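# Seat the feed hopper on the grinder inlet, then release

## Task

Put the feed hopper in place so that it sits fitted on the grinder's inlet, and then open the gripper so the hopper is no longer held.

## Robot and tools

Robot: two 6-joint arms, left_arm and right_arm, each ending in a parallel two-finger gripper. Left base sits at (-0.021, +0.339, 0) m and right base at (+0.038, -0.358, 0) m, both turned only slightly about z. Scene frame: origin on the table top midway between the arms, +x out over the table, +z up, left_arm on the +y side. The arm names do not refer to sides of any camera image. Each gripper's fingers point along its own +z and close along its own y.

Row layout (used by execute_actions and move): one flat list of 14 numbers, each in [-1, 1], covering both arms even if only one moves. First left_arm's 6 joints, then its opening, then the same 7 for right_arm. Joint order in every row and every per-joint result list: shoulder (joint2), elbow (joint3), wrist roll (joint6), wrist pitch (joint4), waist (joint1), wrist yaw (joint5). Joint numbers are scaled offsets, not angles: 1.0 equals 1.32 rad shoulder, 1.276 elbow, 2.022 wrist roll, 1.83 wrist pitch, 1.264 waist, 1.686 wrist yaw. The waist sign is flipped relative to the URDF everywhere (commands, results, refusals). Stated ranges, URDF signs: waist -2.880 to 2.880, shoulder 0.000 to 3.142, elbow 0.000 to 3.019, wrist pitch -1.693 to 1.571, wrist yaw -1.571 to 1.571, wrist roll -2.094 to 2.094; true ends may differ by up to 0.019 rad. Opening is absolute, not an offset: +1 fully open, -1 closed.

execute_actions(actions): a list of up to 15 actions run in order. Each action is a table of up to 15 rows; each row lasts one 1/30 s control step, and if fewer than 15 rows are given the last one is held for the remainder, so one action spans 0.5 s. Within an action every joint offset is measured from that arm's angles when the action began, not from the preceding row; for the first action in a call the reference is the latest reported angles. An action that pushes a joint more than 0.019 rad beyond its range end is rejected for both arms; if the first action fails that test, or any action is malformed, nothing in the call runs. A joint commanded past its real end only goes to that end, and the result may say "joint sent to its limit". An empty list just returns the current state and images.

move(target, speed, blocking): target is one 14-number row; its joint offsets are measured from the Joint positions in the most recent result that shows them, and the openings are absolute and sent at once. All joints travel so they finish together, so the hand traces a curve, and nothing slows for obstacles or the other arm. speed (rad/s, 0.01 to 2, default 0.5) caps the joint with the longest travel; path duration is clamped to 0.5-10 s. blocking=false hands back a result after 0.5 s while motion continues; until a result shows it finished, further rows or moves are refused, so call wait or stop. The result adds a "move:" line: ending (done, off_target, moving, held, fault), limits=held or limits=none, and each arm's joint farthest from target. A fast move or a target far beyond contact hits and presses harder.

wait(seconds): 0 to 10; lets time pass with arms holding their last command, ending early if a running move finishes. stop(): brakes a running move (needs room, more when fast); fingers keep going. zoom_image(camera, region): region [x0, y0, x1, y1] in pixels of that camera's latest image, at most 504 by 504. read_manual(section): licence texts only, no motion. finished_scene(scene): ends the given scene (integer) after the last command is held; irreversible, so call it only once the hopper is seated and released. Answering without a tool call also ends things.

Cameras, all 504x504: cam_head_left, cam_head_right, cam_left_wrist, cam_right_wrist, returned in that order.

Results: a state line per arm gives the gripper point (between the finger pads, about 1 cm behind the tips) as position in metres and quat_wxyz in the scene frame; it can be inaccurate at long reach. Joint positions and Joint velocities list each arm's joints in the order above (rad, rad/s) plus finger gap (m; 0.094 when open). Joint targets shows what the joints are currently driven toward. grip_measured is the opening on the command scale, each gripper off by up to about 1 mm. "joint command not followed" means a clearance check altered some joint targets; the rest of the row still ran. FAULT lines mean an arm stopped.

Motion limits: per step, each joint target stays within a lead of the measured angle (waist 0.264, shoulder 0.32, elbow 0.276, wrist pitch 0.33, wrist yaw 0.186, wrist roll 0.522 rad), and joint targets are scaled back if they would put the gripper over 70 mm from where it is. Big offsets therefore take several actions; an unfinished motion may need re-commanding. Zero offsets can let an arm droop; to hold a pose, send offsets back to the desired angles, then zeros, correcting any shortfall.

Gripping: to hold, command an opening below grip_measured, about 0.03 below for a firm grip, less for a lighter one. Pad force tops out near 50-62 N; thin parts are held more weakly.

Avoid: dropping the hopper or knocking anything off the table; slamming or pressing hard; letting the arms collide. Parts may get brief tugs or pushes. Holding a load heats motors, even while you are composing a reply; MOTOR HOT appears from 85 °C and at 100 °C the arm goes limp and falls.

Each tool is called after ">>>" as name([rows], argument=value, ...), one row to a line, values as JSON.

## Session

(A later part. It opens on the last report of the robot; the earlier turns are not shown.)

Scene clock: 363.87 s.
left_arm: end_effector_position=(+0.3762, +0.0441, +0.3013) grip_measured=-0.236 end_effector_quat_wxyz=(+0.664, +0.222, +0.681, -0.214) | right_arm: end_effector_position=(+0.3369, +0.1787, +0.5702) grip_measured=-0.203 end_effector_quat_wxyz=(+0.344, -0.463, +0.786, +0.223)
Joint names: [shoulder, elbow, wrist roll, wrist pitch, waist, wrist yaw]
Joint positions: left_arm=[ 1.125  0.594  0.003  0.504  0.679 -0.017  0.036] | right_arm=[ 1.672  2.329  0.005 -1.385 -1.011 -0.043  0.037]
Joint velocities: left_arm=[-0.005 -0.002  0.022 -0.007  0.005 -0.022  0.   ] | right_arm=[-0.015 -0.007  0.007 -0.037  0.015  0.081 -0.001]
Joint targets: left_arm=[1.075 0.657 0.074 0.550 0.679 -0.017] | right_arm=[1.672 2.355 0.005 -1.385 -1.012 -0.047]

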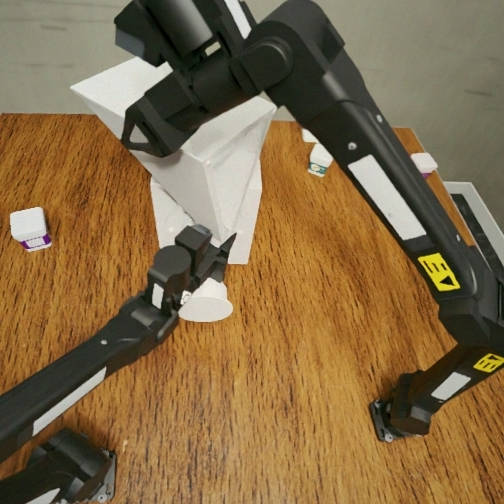

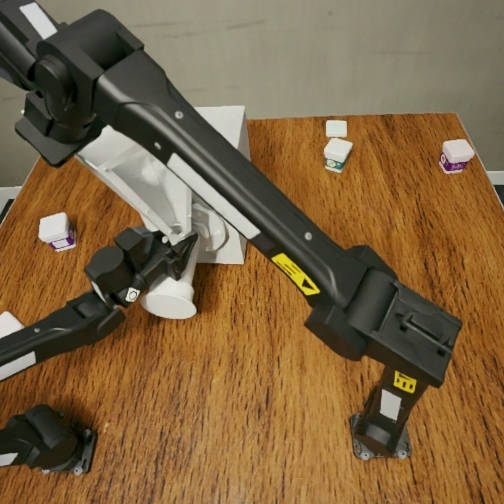

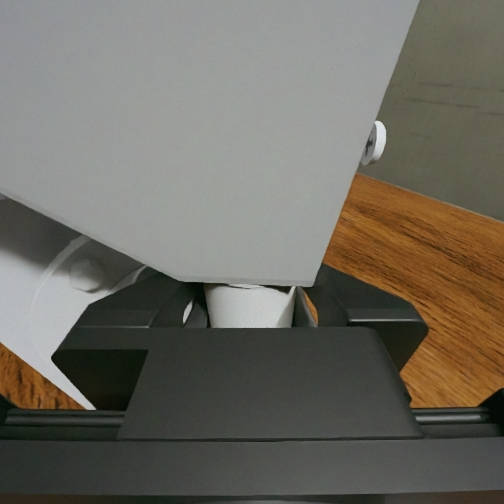

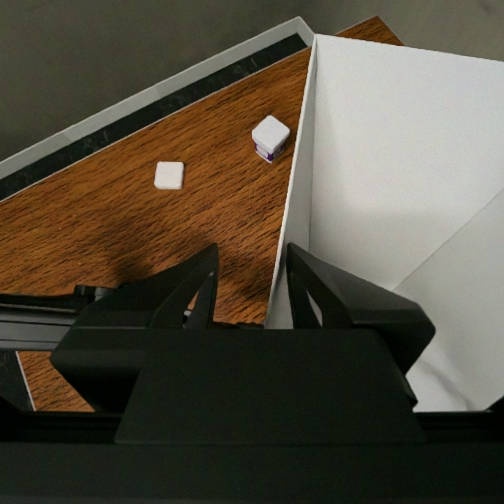

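>>> execute_actions([
  [[-0.035,0.05,0.042,0.025,0,0,-0.45,0,0.02,0,0.1,0,0,0.4]],
  [[-0.035,0.05,0.042,0.025,0,0,-0.45,-0.08,0.02,0,0.08,0,0,0.4]],
  [[-0.035,0.05,0.035,0.025,0,0,-0.45,-0.25,0,0,0,0,0,1]],
  [[-0.07,0.05,0.04,0.025,0,0,-0.45,-0.25,-0.1,0,0,0,0,1]],
  [[-0.07,0.05,0.04,0.025,0,0,-0.45,-0.2,-0.25,0,0,0,0,1]],
  [[-0.005,0.12,0.045,0.012,0,0,-0.45,-0.1,-0.3,0,0,0,0,1]],
  [[-0.005,0.12,0.045,0.012,0,0,-0.45,0,-0.3,0,0.1,0,0,1]],
  [[-0.03,0.05,0.035,0.025,0,0,-0.45,0,-0.3,0,0.2,0,0,1]],
])

Scene clock: 375.73 s.
left_arm: end_effector_position=(+0.3846, +0.0336, +0.2734) grip_measured=-0.236 end_effector_quat_wxyz=(+0.633, +0.231, +0.707, -0.216) | right_arm: end_effector_position=(+0.1936, -0.0721, +0.3164) grip_measured=+1.000 end_effector_quat_wxyz=(+0.438, -0.437, +0.736, +0.277)
Joint names: [shoulder, elbow, wrist roll, wrist pitch, waist, wrist yaw]
Joint positions: left_arm=[ 1.186  0.612 -0.013  0.469  0.681 -0.002  0.036] | right_arm=[ 0.527  0.661  0.005 -0.617 -1.011 -0.043  0.094]
Joint velocities: left_arm=[-0.015  0.007  0.022 -0.002  0.005  0.066  0.001] | right_arm=[-0.073 -0.002 -0.066  0.042  0.005 -0.007  0.   ]
Joint targets: left_arm=[1.147 0.675 0.057 0.515 0.681 -0.003] | right_arm=[0.515 0.692 0.005 -0.587 -1.011 -0.043]

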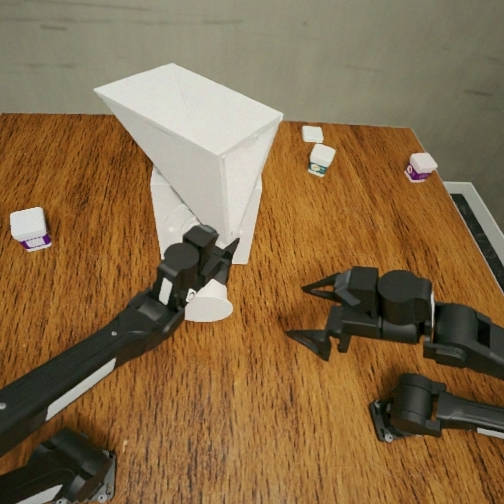

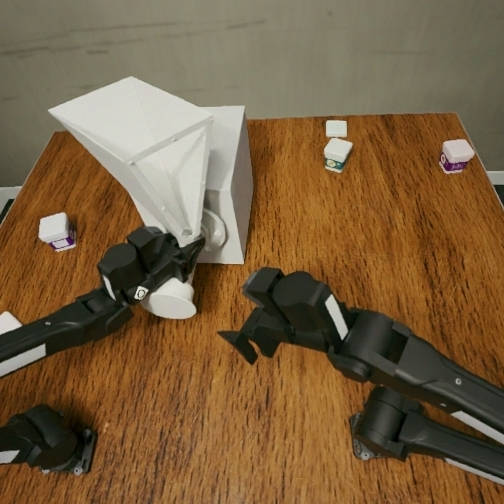

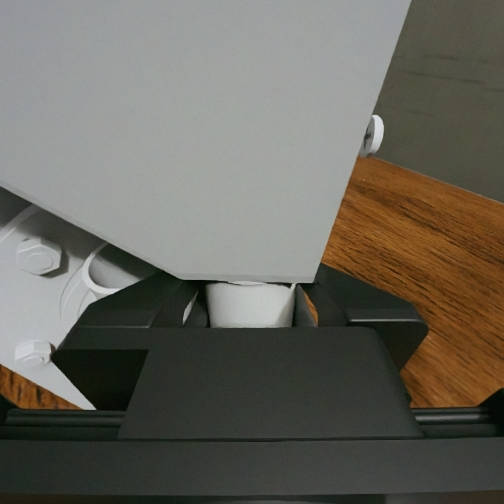

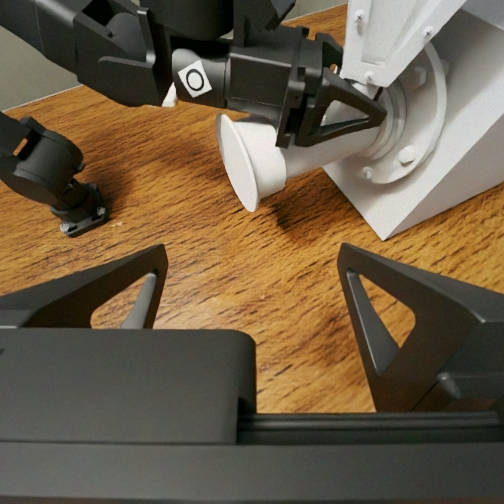

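>>> execute_actions([
  [[-0.01,0.04,0.045,0.07,0.008,0,-0.45,0.1,-0.08,0,0.2,0.06,0,-1]],
  [[0,0.05,0.045,0.07,0.008,0,-0.45,0.1,-0.08,0,0.2,0.06,0,-1]],
  [[0.025,0.085,0.04,0.04,0,0,-0.45,0.1,-0.08,0,0.2,0,0,-1]],
  [[0.025,0.085,0.04,0.04,0,0,-0.45,0.08,-0.04,0,0.2,0,0,-1]],
  [[-0.02,0.05,0.035,0.03,0,0,-0.45,0,0.01,0,0,0,0,-1]],
])

Scene clock: 387.90 s.
left_arm: end_effector_position=(+0.3957, +0.0122, +0.2780) grip_measured=-0.237 end_effector_quat_wxyz=(+0.652, +0.246, +0.678, -0.234) | right_arm: end_effector_position=(+0.2892, -0.0299, +0.2149) grip_measured=-0.987 end_effector_quat_wxyz=(+0.616, -0.326, +0.644, +0.317)
Joint names: [shoulder, elbow, wrist roll, wrist pitch, waist, wrist yaw]
Joint positions: left_arm=[1.271 0.643 0.005 0.588 0.686 0.043 0.036] | right_arm=[ 1.06   0.278  0.005  0.74  -0.859 -0.043  0.001]
Joint velocities: left_arm=[-0.015 -0.012 -0.066 -0.012 -0.005 -0.007  0.001] | right_arm=[-0.005 -0.027  0.051 -0.002  0.005 -0.051  0.001]
Joint targets: left_arm=[1.246 0.707 0.077 0.643 0.686 0.040] | right_arm=[1.060 0.291 0.005 0.740 -0.859 -0.043]

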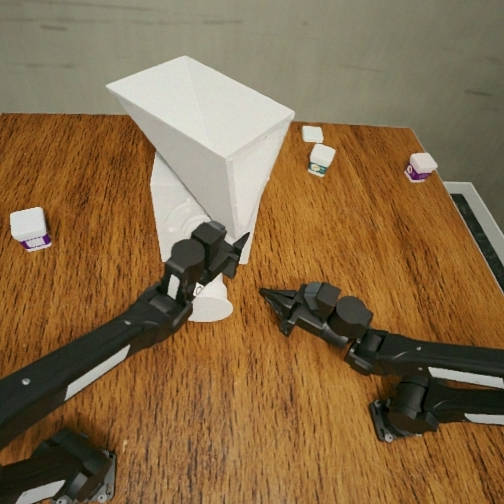

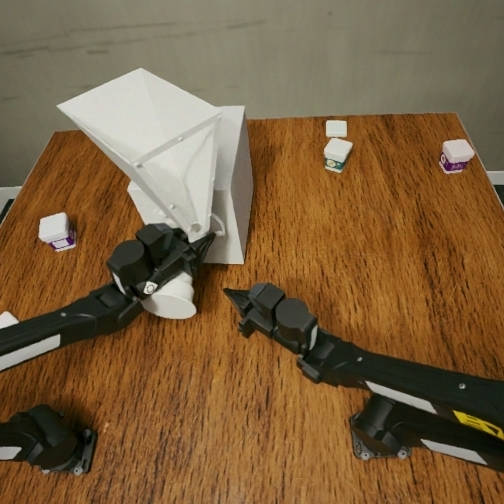

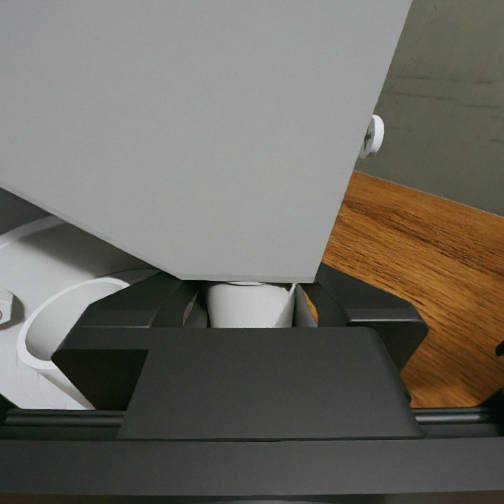

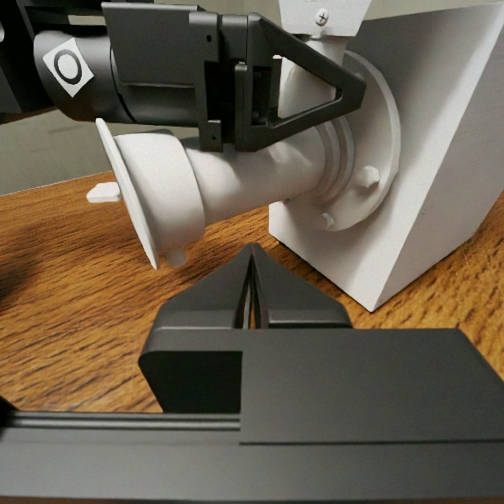

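Works; gain more elbow, then lift.

>>> execute_actions([
  [[0.01,0.09,0.042,0.04,0.012,0,-0.45,0,0.01,0,0,0,0,-1]],
  [[0.01,0.09,0.042,0.04,0.012,0,-0.45,0,0.01,0,0,0,0,-1]],
  [[0.01,0.09,0.042,0.04,0.012,0,-0.45,0,0.01,0,0,0,0,-1]],
  [[0.01,0.09,0.042,0.04,0,0,-0.45,0,0.01,0,0,0,0,-1]],
  [[-0.02,0.05,0.035,0.03,0,0,-0.45,0,0.01,0,0,0,0,-1]],
])

Scene clock: 396.37 s.
left_arm: end_effector_position=(+0.4021, -0.0018, +0.2781) grip_measured=-0.237 end_effector_quat_wxyz=(+0.648, +0.256, +0.674, -0.245) | right_arm: end_effector_position=(+0.2892, -0.0299, +0.2149) grip_measured=-0.987 end_effector_quat_wxyz=(+0.616, -0.326, +0.644, +0.317)
Joint names: [shoulder, elbow, wrist roll, wrist pitch, waist, wrist yaw]
Joint positions: left_arm=[1.31  0.678 0.005 0.591 0.692 0.066 0.036] | right_arm=[ 1.06   0.278  0.005  0.74  -0.859 -0.043  0.001]
Joint velocities: left_arm=[-0.015 -0.017 -0.066 -0.022  0.005 -0.051 -0.   ] | right_arm=[-0.005  0.007  0.037 -0.002  0.015 -0.037 -0.001]
Joint targets: left_arm=[1.285 0.742 0.076 0.646 0.692 0.066] | right_arm=[1.060 0.291 0.005 0.740 -0.859 -0.043]

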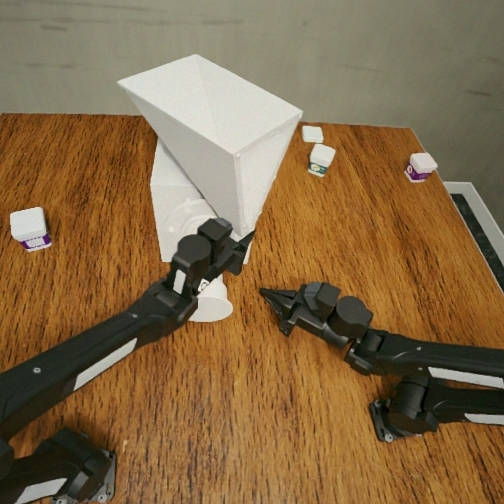

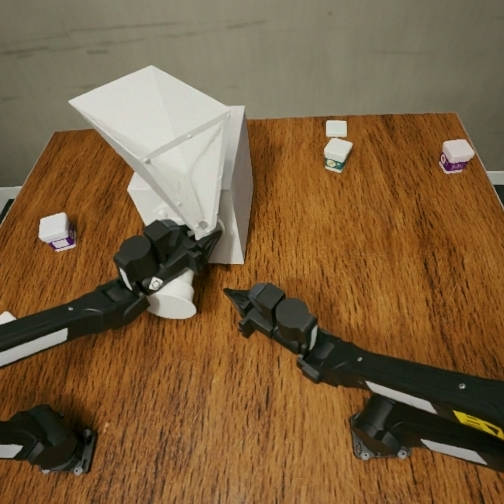

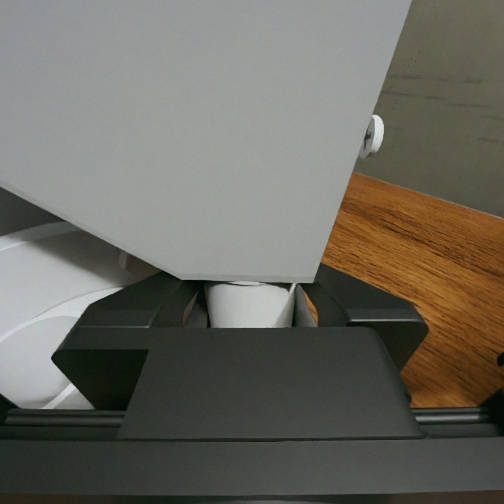

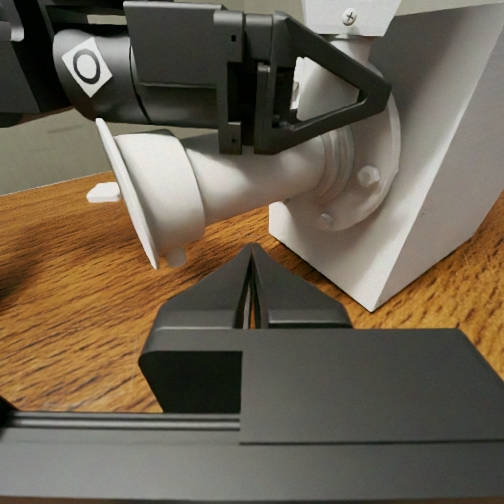

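>>> execute_actions([
  [[0.02,0.095,0.045,0.045,0.02,0,-0.45,0,0.01,0,0,0,0,-1]],
  [[0.02,0.095,0.045,0.045,0.02,0,-0.45,0,0.01,0,0,0,0,-1]],
  [[-0.1,0.055,0.055,0.02,0,0,-0.45,0,0.01,0,0,0,0,-1]],
  [[-0.1,0.055,0.055,0.015,0,0,-0.45,0,0.01,0,0,0,0,-1]],
  [[-0.1,0.055,0.055,0.01,0,0,-0.45,0,0.01,0,0,0,0,-1]],
  [[-0.035,0.05,0.037,0.025,0,0,-0.45,0,0.01,0,0,0,0,-1]],
])

Scene clock: 409.03 s.
left_arm: end_effector_position=(+0.3951, +0.0033, +0.2803) grip_measured=-0.237 end_effector_quat_wxyz=(+0.637, +0.259, +0.684, -0.241) | right_arm: end_effector_position=(+0.2892, -0.0299, +0.2149) grip_measured=-0.987 end_effector_quat_wxyz=(+0.616, -0.326, +0.644, +0.317)
Joint names: [shoulder, elbow, wrist roll, wrist pitch, waist, wrist yaw]
Joint positions: left_arm=[1.267 0.672 0.005 0.524 0.692 0.066 0.036] | right_arm=[ 1.06   0.278  0.005  0.74  -0.859 -0.043  0.001]
Joint velocities: left_arm=[-0.005 -0.027 -0.022  0.017 -0.015 -0.022  0.   ] | right_arm=[-0.024 -0.007 -0.037  0.012 -0.005  0.007 -0.   ]
Joint targets: left_arm=[1.209 0.736 0.080 0.570 0.692 0.066] | right_arm=[1.060 0.291 0.005 0.740 -0.859 -0.043]

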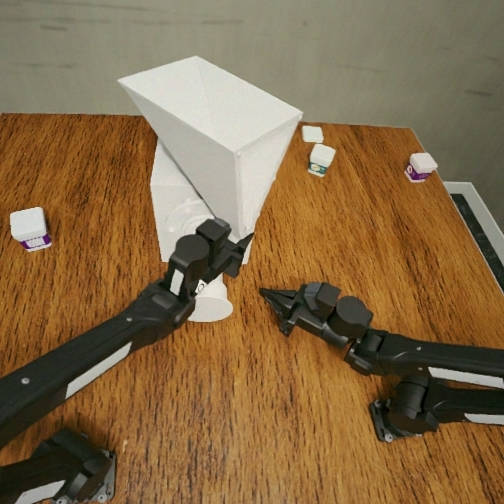

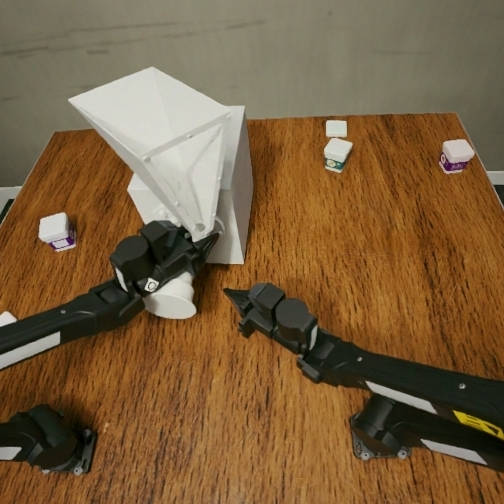

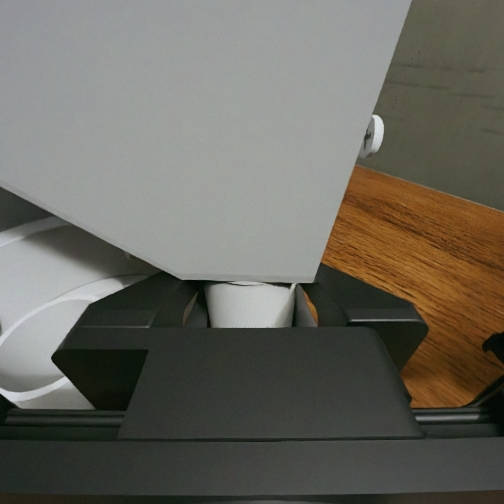

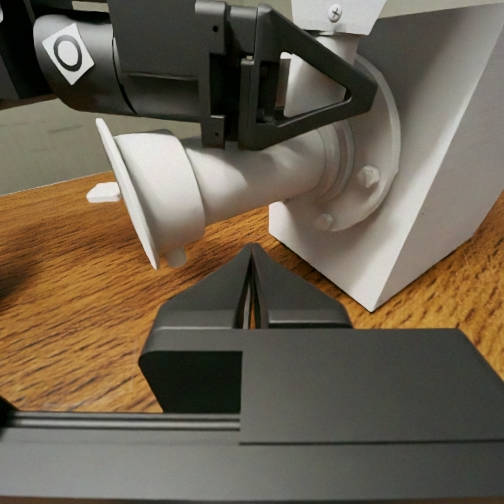

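>>> execute_actions([
  [[-0.03,0.045,0.05,0.07,0,0,-0.45,0,0.01,0,0,0,0,-1]],
  [[-0.03,0.045,0.05,0.07,0,0,-0.45,0,0.01,0,0,0,0,-1]],
  [[-0.035,0.045,0.05,0.068,0,0,-0.45,0,0.01,0,0,0,0,-1]],
  [[-0.085,0.048,0.045,0.01,0,0,-0.45,0,0.01,0,0,0,0,-1]],
  [[-0.085,0.048,0.045,0.01,0,0,-0.45,0,0.01,0,0,0,0,-1]],
  [[-0.045,0.048,0.037,0.02,0,0,-0.45,0,0.01,0,0,0,0,-1]],
])

Scene clock: 419.00 s.
left_arm: end_effector_position=(+0.3949, +0.0020, +0.2936) grip_measured=-0.237 end_effector_quat_wxyz=(+0.663, +0.273, +0.658, -0.231) | right_arm: end_effector_position=(+0.2892, -0.0299, +0.2149) grip_measured=-0.987 end_effector_quat_wxyz=(+0.616, -0.326, +0.644, +0.317)
Joint names: [shoulder, elbow, wrist roll, wrist pitch, waist, wrist yaw]
Joint positions: left_arm=[1.269 0.671 0.06  0.583 0.693 0.071 0.036] | right_arm=[ 1.06   0.278  0.005  0.74  -0.859 -0.043  0.001]
Joint velocities: left_arm=[-0.015  0.002  0.022  0.007  0.024  0.066 -0.   ] | right_arm=[-0.005  0.022  0.022 -0.002  0.005 -0.081 -0.001]
Joint targets: left_arm=[1.209 0.732 0.135 0.620 0.693 0.071] | right_arm=[1.060 0.291 0.005 0.740 -0.859 -0.043]

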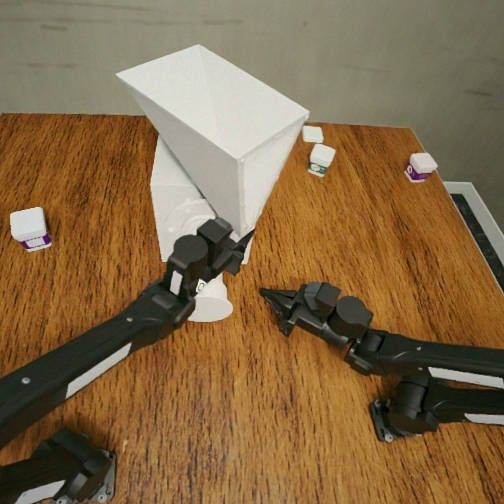

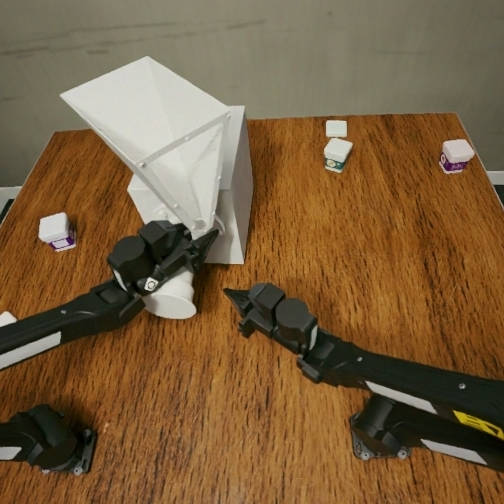

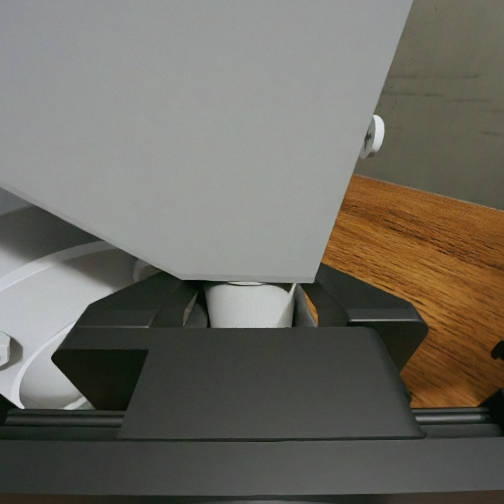

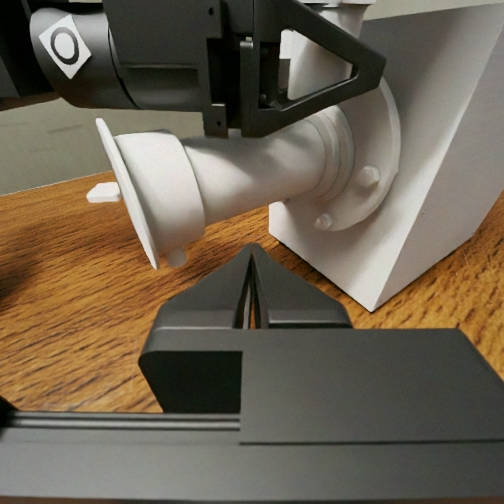

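>>> execute_actions([
  [[-0.035,0.045,0.035,0.065,0,0,-0.45,0,0.01,0,0,0,0,-1]],
  [[-0.15,0.058,0.055,0,0,0,-0.45,0,0.01,0,0,0,0,-1]],
  [[-0.15,0.062,0.055,-0.005,0,0,-0.45,0,0.01,0,0,0,0,-1]],
  [[-0.04,0.048,0.035,0.022,0,0,-0.45,0,0.01,0,0,0,0,-1]],
])

Scene clock: 433.37 s.
left_arm: end_effector_position=(+0.3722, +0.0196, +0.3127) grip_measured=-0.237 end_effector_quat_wxyz=(+0.660, +0.274, +0.660, -0.230) | right_arm: end_effector_position=(+0.2892, -0.0299, +0.2149) grip_measured=-0.987 end_effector_quat_wxyz=(+0.616, -0.326, +0.644, +0.317)
Joint names: [shoulder, elbow, wrist roll, wrist pitch, waist, wrist yaw]
Joint positions: left_arm=[1.144 0.639 0.06  0.483 0.693 0.071 0.036] | right_arm=[ 1.06   0.278  0.005  0.74  -0.859 -0.043  0.001]
Joint velocities: left_arm=[-0.015 -0.002 -0.022 -0.002  0.005 -0.051 -0.001] | right_arm=[-0.015  0.007 -0.022  0.012 -0.005  0.022  0.001]
Joint targets: left_arm=[1.090 0.700 0.130 0.524 0.693 0.071] | right_arm=[1.060 0.291 0.005 0.740 -0.859 -0.043]

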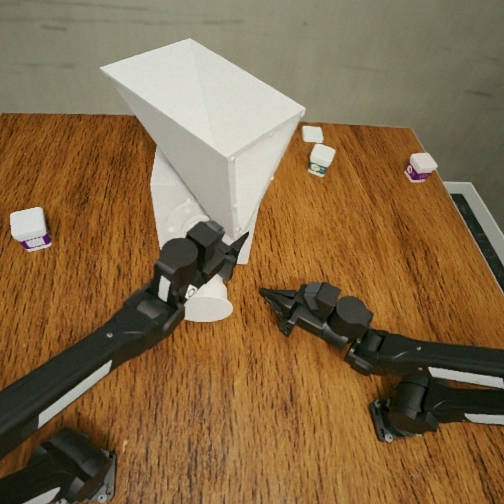

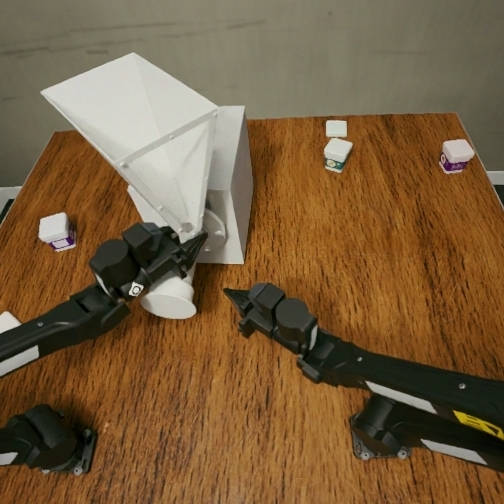

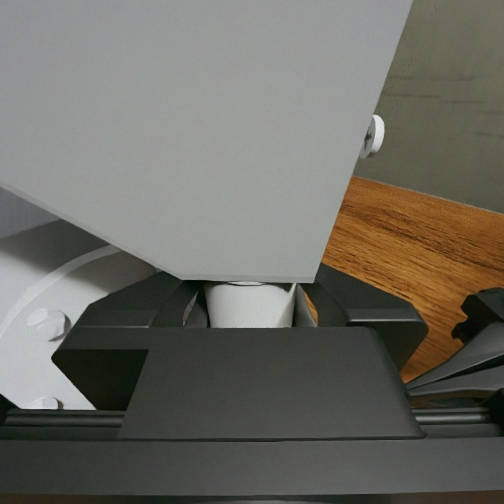

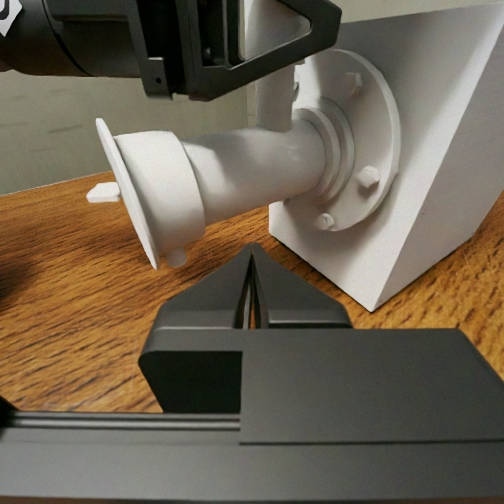

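>>> execute_actions([
  [[-0.035,0.045,0.035,0.065,0,0,-0.45,0,0.01,0,0.1,0,0,-1]],
  [[-0.035,0.045,0.035,0.062,0,0,-0.45,0,0.01,0,0,0,0,-1]],
  [[-0.08,0.05,0.04,0.018,0,0,-0.45,0,0.01,0,0,0,0,-1]],
  [[-0.04,0.048,0.033,0.022,0,0,-0.45,0,0.01,0,0,0,0,-1]],
])

Scene clock: 440.93 s.
left_arm: end_effector_position=(+0.3698, +0.0214, +0.3316) grip_measured=-0.237 end_effector_quat_wxyz=(+0.682, +0.267, +0.639, -0.235) | right_arm: end_effector_position=(+0.2882, -0.0312, +0.2516) grip_measured=-0.987 end_effector_quat_wxyz=(+0.664, -0.303, +0.594, +0.339)
Joint names: [shoulder, elbow, wrist roll, wrist pitch, waist, wrist yaw]
Joint positions: left_arm=[1.129 0.638 0.061 0.531 0.693 0.071 0.036] | right_arm=[ 1.061  0.277  0.005  0.896 -0.859 -0.043  0.001]
Joint velocities: left_arm=[ 0.005  0.012 -0.051  0.002  0.015  0.007 -0.   ] | right_arm=[-0.005 -0.012  0.022 -0.002 -0.005  0.007  0.001]
Joint targets: left_arm=[1.076 0.700 0.128 0.571 0.693 0.071] | right_arm=[1.061 0.289 0.005 0.896 -0.859 -0.043]

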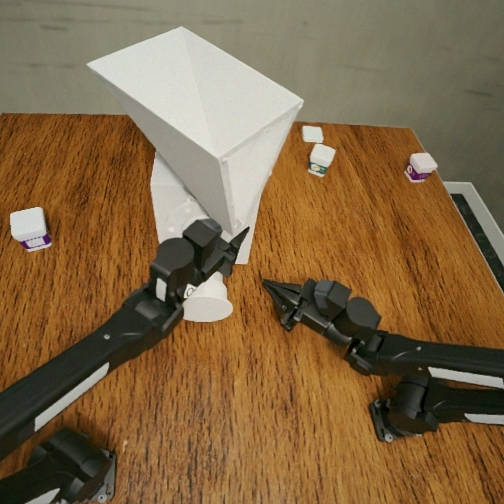

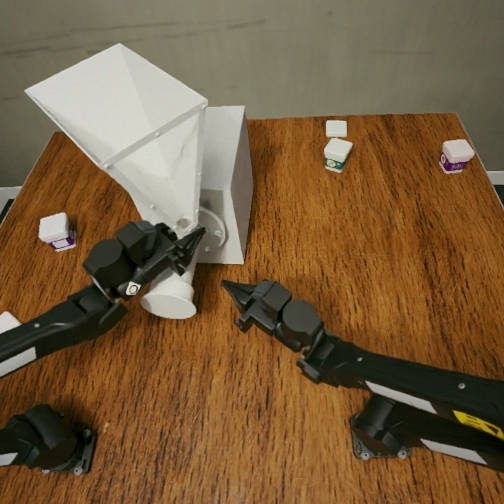

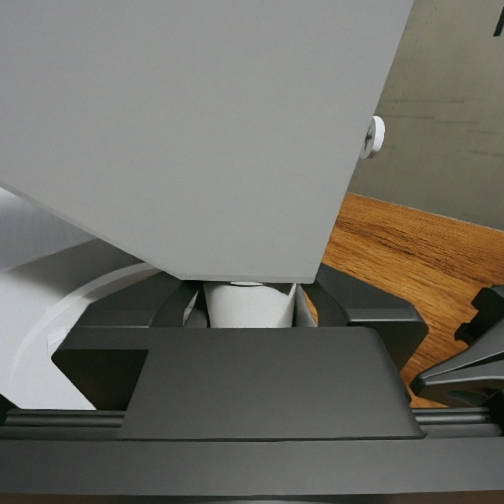

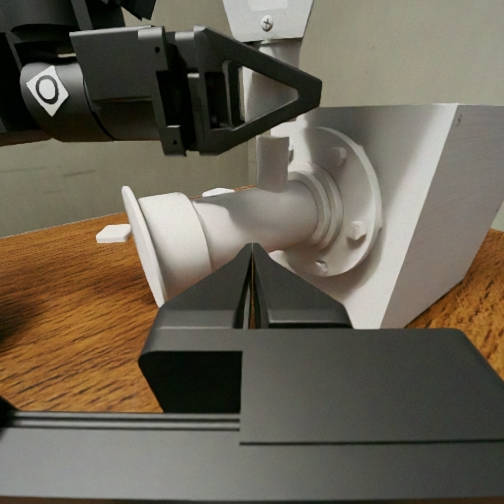

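>>> execute_actions([
  [[-0.085,0.05,0.04,0.015,0,0,-0.45,0,0.01,0,0,0,0,-1]],
  [[-0.04,0.048,0.033,0.022,-0.022,0,-0.45,0,0.01,0,0,0,0,-1]],
  [[-0.04,0.048,0.033,0.022,-0.022,0,-0.45,0,0.01,0,0,0,0,-1]],
  [[-0.04,0.048,0.033,0.022,-0.022,0,-0.45,0,0.01,0,0,0,0,-1]],
  [[-0.04,0.048,0.033,0.022,-0.022,0,-0.45,0,0.01,0,0,0,0,-1]],
  [[-0.04,0.048,0.033,0.022,-0.022,0,-0.45,0,0.01,0,0,0,0,-1]],
  [[-0.04,0.048,0.033,0.022,-0.022,0,-0.45,0,0.01,0,0,0,0,-1]],
])

>>> zoom_image(camera="cam_right_wrist", region=[190,20,370,200])

Scene clock: 452.07 s.
left_arm: end_effector_position=(+0.4010, +0.0783, +0.3442) grip_measured=-0.237 end_effector_quat_wxyz=(+0.704, +0.230, +0.646, -0.186) | right_arm: end_effector_position=(+0.2882, -0.0312, +0.2516) grip_measured=-0.987 end_effector_quat_wxyz=(+0.664, -0.303, +0.594, +0.339)
Joint names: [shoulder, elbow, wrist roll, wrist pitch, waist, wrist yaw]
Joint positions: left_arm=[1.093 0.637 0.079 0.515 0.563 0.072 0.036] | right_arm=[ 1.061  0.277  0.005  0.896 -0.859 -0.043  0.001]
Joint velocities: left_arm=[-0.005 -0.012 -0.066  0.012 -0.005 -0.037 -0.001] | right_arm=[-0.005  0.002  0.037 -0.017  0.015 -0.066  0.   ]
Joint targets: left_arm=[1.040 0.698 0.143 0.556 0.557 0.071] | right_arm=[1.061 0.289 0.005 0.896 -0.859 -0.043]

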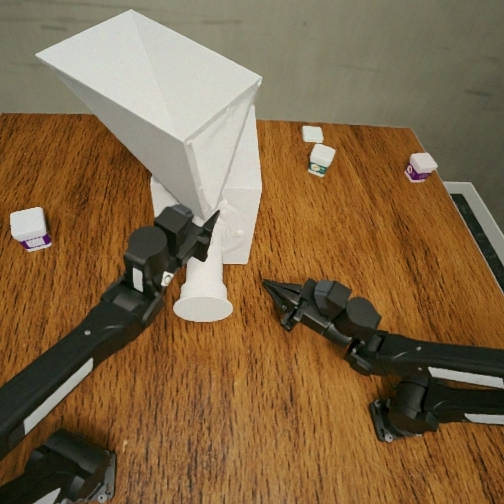

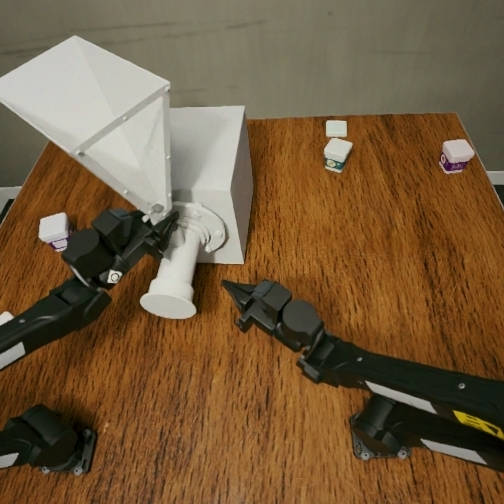

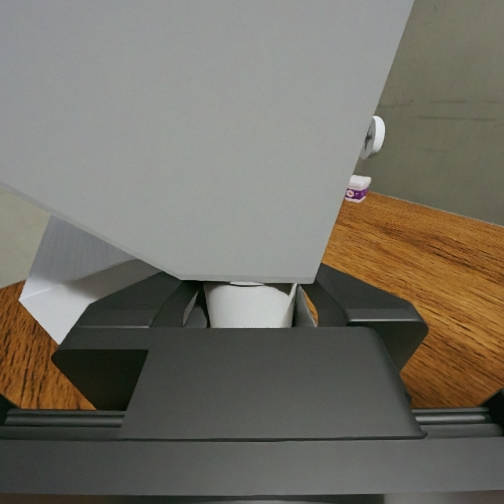

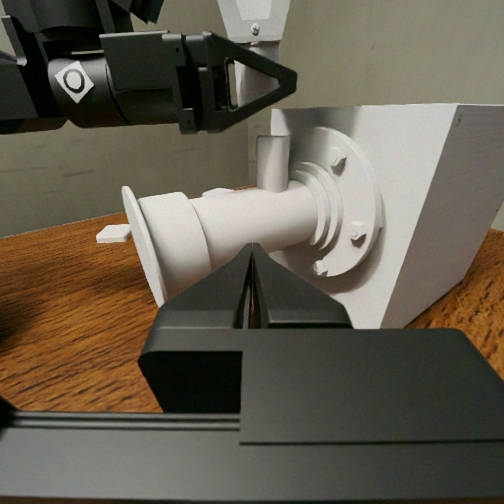

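Region (190, 20, 370, 200) of cam_right_wrist's 504x504 image, scaled by 2.800, with more detail than that image has.

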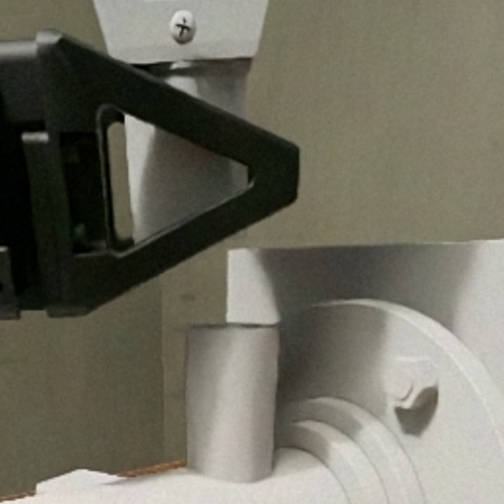

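>>> execute_actions([
  [[-0.012,0.055,0.02,0.025,0,0,-0.45,0,0.01,0,0,0,0,-1]],
  [[-0.012,0.055,0.02,0.058,0,0,-0.45,0,0.01,0,0,0,0,-1]],
  [[-0.015,0.055,0.03,0.025,0,0,-0.45,0,0.01,0,0,0,0,-1]],
  [[-0.04,0.048,0.03,0.022,0,0,-0.45,0,0.01,0,0,0,0,-1]],
])

>>> zoom_image(camera="cam_right_wrist", region=[190,20,370,200])

Scene clock: 461.13 s.
left_arm: end_effector_position=(+0.4138, +0.0710, +0.3156) grip_measured=-0.237 end_effector_quat_wxyz=(+0.685, +0.220, +0.666, -0.197) | right_arm: end_effector_position=(+0.2882, -0.0312, +0.2516) grip_measured=-0.987 end_effector_quat_wxyz=(+0.664, -0.303, +0.594, +0.339)
Joint names: [shoulder, elbow, wrist roll, wrist pitch, waist, wrist yaw]
Joint positions: left_arm=[1.168 0.637 0.038 0.547 0.563 0.071 0.036] | right_arm=[ 1.061  0.277  0.005  0.896 -0.859 -0.043  0.001]
Joint velocities: left_arm=[-0.005 -0.012 -0.007 -0.012  0.015  0.051 -0.   ] | right_arm=[-0.005 -0.002 -0.037 -0.017 -0.005  0.037 -0.001]
Joint targets: left_arm=[1.117 0.698 0.101 0.587 0.563 0.071] | right_arm=[1.061 0.289 0.005 0.896 -0.859 -0.043]

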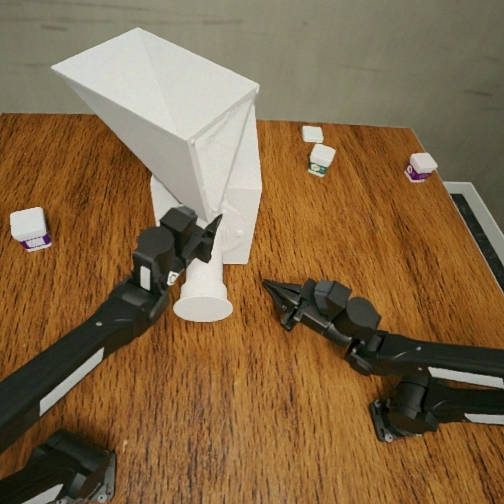

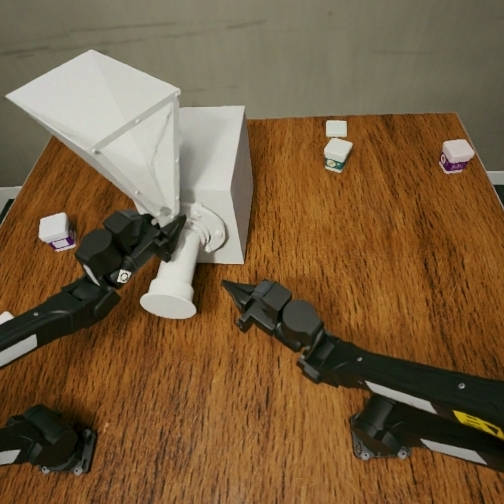

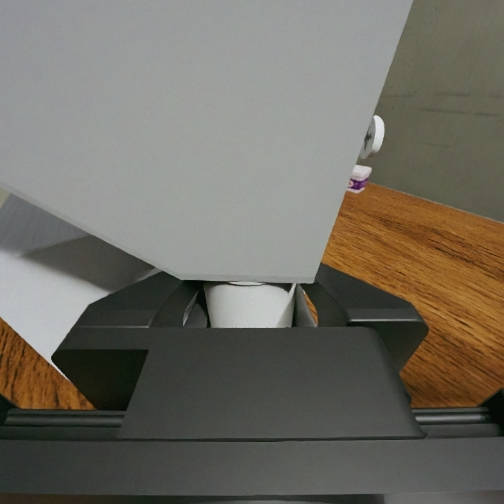

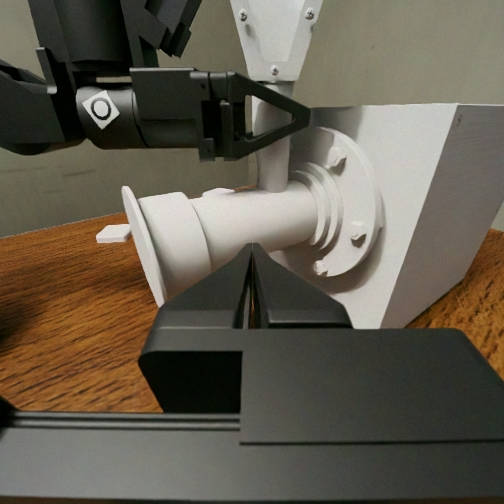

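Region (190, 20, 370, 200) of cam_right_wrist's 504x504 image, scaled by 2.800, with more detail than that image has.

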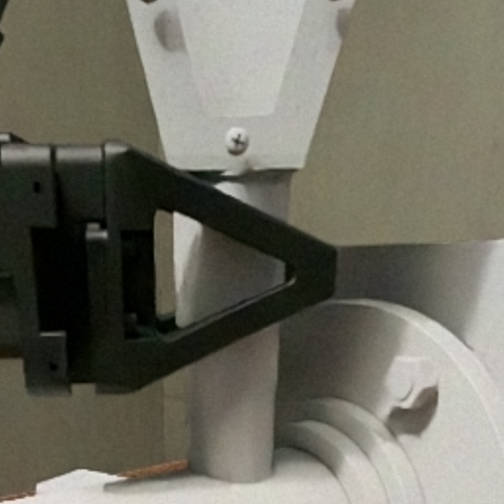

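Radially close. Side view now.

>>> execute_actions([
  [[-0.038,0.048,0.033,0.06,0,0,-0.45,0,0.03,0,0,0.25,-0.15,-1]],
  [[-0.04,0.048,0.033,0.022,0,0,-0.45,0.1,0.12,0,0,0.25,-0.25,-1]],
  [[-0.04,0.048,0.033,0.022,0,0,-0.45,0.11,0.13,0,0,0.05,-0.25,-1]],
  [[-0.04,0.048,0.033,0.022,0,0,-0.45,0.11,0.13,0,-0.04,0,-0.2,-1]],
  [[-0.04,0.048,0.033,0.022,0,0,-0.45,0,0.02,0,0,0,0,-1]],
])

>>> zoom_image(camera="cam_right_wrist", region=[140,0,340,200])

Scene clock: 471.70 s.
left_arm: end_effector_position=(+0.4141, +0.0708, +0.3201) grip_measured=-0.237 end_effector_quat_wxyz=(+0.692, +0.219, +0.659, -0.198) | right_arm: end_effector_position=(+0.4139, -0.1107, +0.2350) grip_measured=-0.987 end_effector_quat_wxyz=(+0.480, -0.524, +0.474, +0.520)
Joint names: [shoulder, elbow, wrist roll, wrist pitch, waist, wrist yaw]
Joint positions: left_arm=[1.171 0.637 0.038 0.571 0.563 0.071 0.036] | right_arm=[ 1.502  0.682  0.005  0.836 -0.151 -1.468  0.001]
Joint velocities: left_arm=[ 0.015 -0.022  0.022 -0.007 -0.005 -0.051 -0.   ] | right_arm=[-0.005  0.002 -0.007  0.012  0.015  0.007 -0.   ]
Joint targets: left_arm=[1.118 0.698 0.105 0.611 0.563 0.071] | right_arm=[1.502 0.708 0.005 0.836 -0.151 -1.468]

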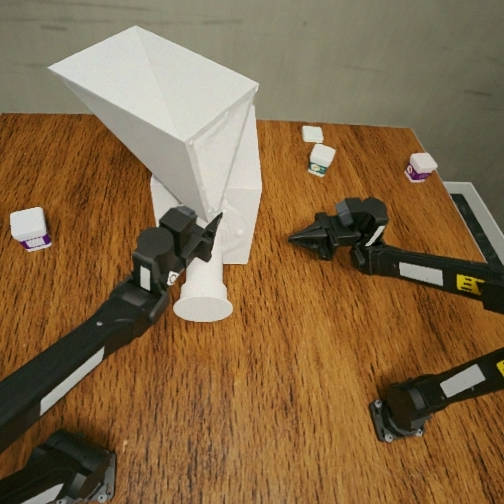

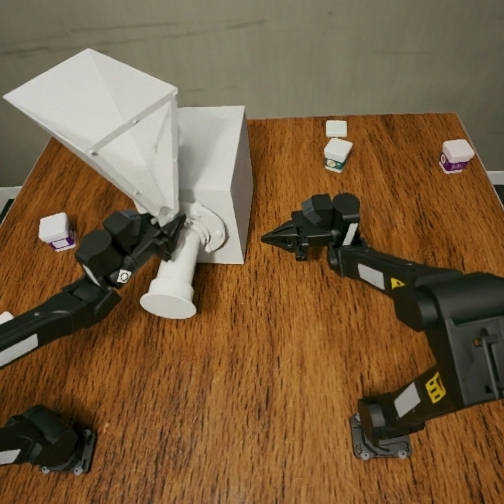

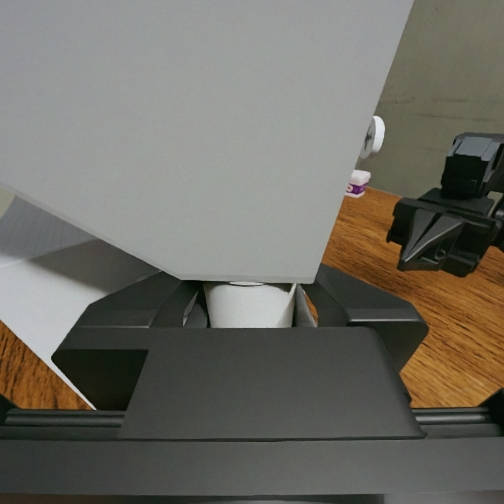

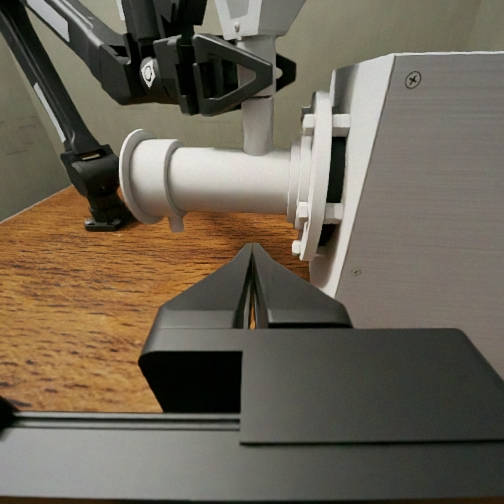

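Region (140, 0, 340, 200) of cam_right_wrist's 504x504 image, scaled by 2.520, with more detail than that image has.

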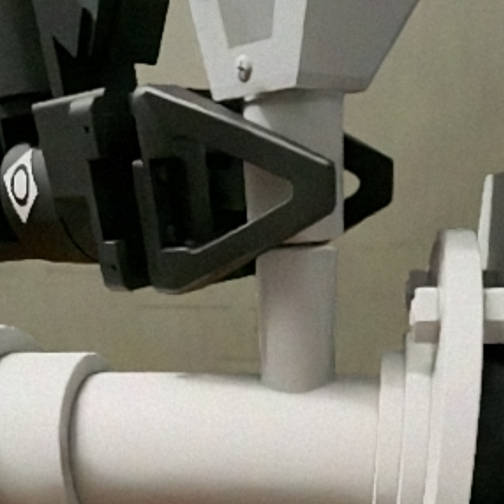

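Nearly aligned. Descend.

>>> execute_actions([
  [[-0.022,0.048,0.033,0.022,0,0,-0.45,0,0.02,0,0,0,0,-1]],
  [[-0.025,0.035,0.033,0.005,0,0,-0.45,0,0.02,0,0,0,0,-1]],
  [[-0.022,0.03,0.033,0.05,0,0,-0.45,0,0.02,0,0,0,0,-1]],
  [[-0.035,0.045,0.033,0.022,0,0,-0.45,0,0.02,0,0,0,0,-1]],
])

>>> zoom_image(camera="cam_right_wrist", region=[140,0,340,200])

Scene clock: 481.30 s.
left_arm: end_effector_position=(+0.4159, +0.0698, +0.3165) grip_measured=-0.237 end_effector_quat_wxyz=(+0.692, +0.217, +0.659, -0.200) | right_arm: end_effector_position=(+0.4139, -0.1107, +0.2350) grip_measured=-0.987 end_effector_quat_wxyz=(+0.480, -0.524, +0.474, +0.520)
Joint names: [shoulder, elbow, wrist roll, wrist pitch, waist, wrist yaw]
Joint positions: left_arm=[1.184 0.635 0.034 0.587 0.563 0.071 0.036] | right_arm=[ 1.502  0.682  0.005  0.836 -0.151 -1.468  0.001]
Joint velocities: left_arm=[-0.015 -0.012 -0.037 -0.007  0.005 -0.081  0.   ] | right_arm=[-0.005 -0.007 -0.022 -0.002  0.015  0.022  0.   ]
Joint targets: left_arm=[1.138 0.692 0.101 0.628 0.563 0.071] | right_arm=[1.502 0.708 0.005 0.836 -0.151 -1.468]

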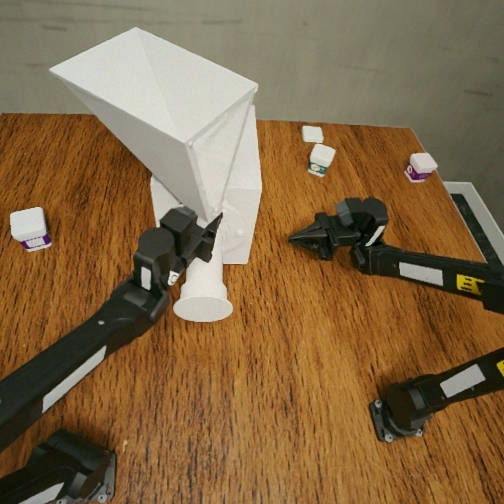

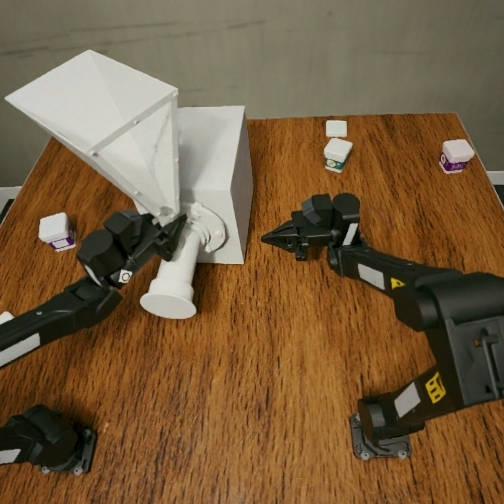

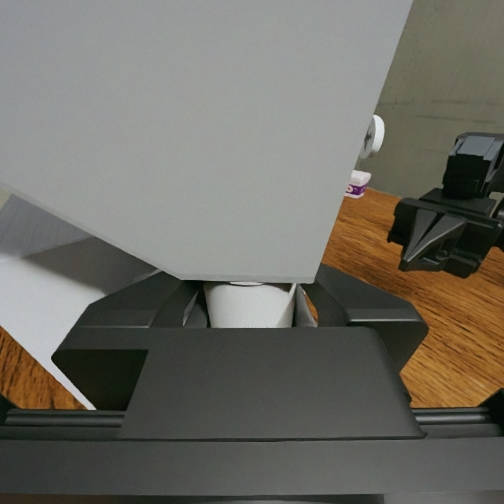

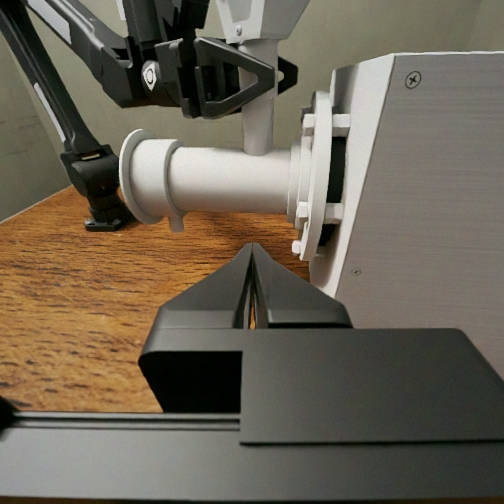

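Region (140, 0, 340, 200) of cam_right_wrist's 504x504 image, scaled by 2.520, with more detail than that image has.

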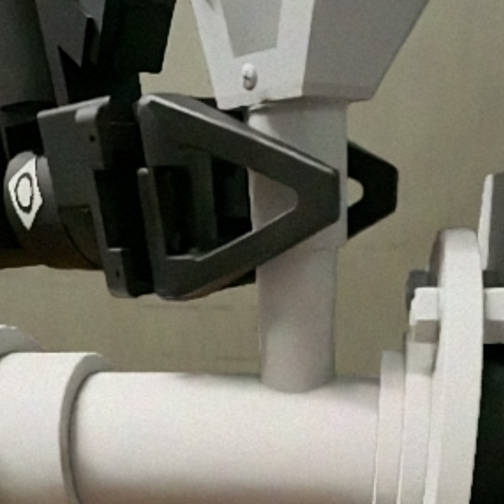

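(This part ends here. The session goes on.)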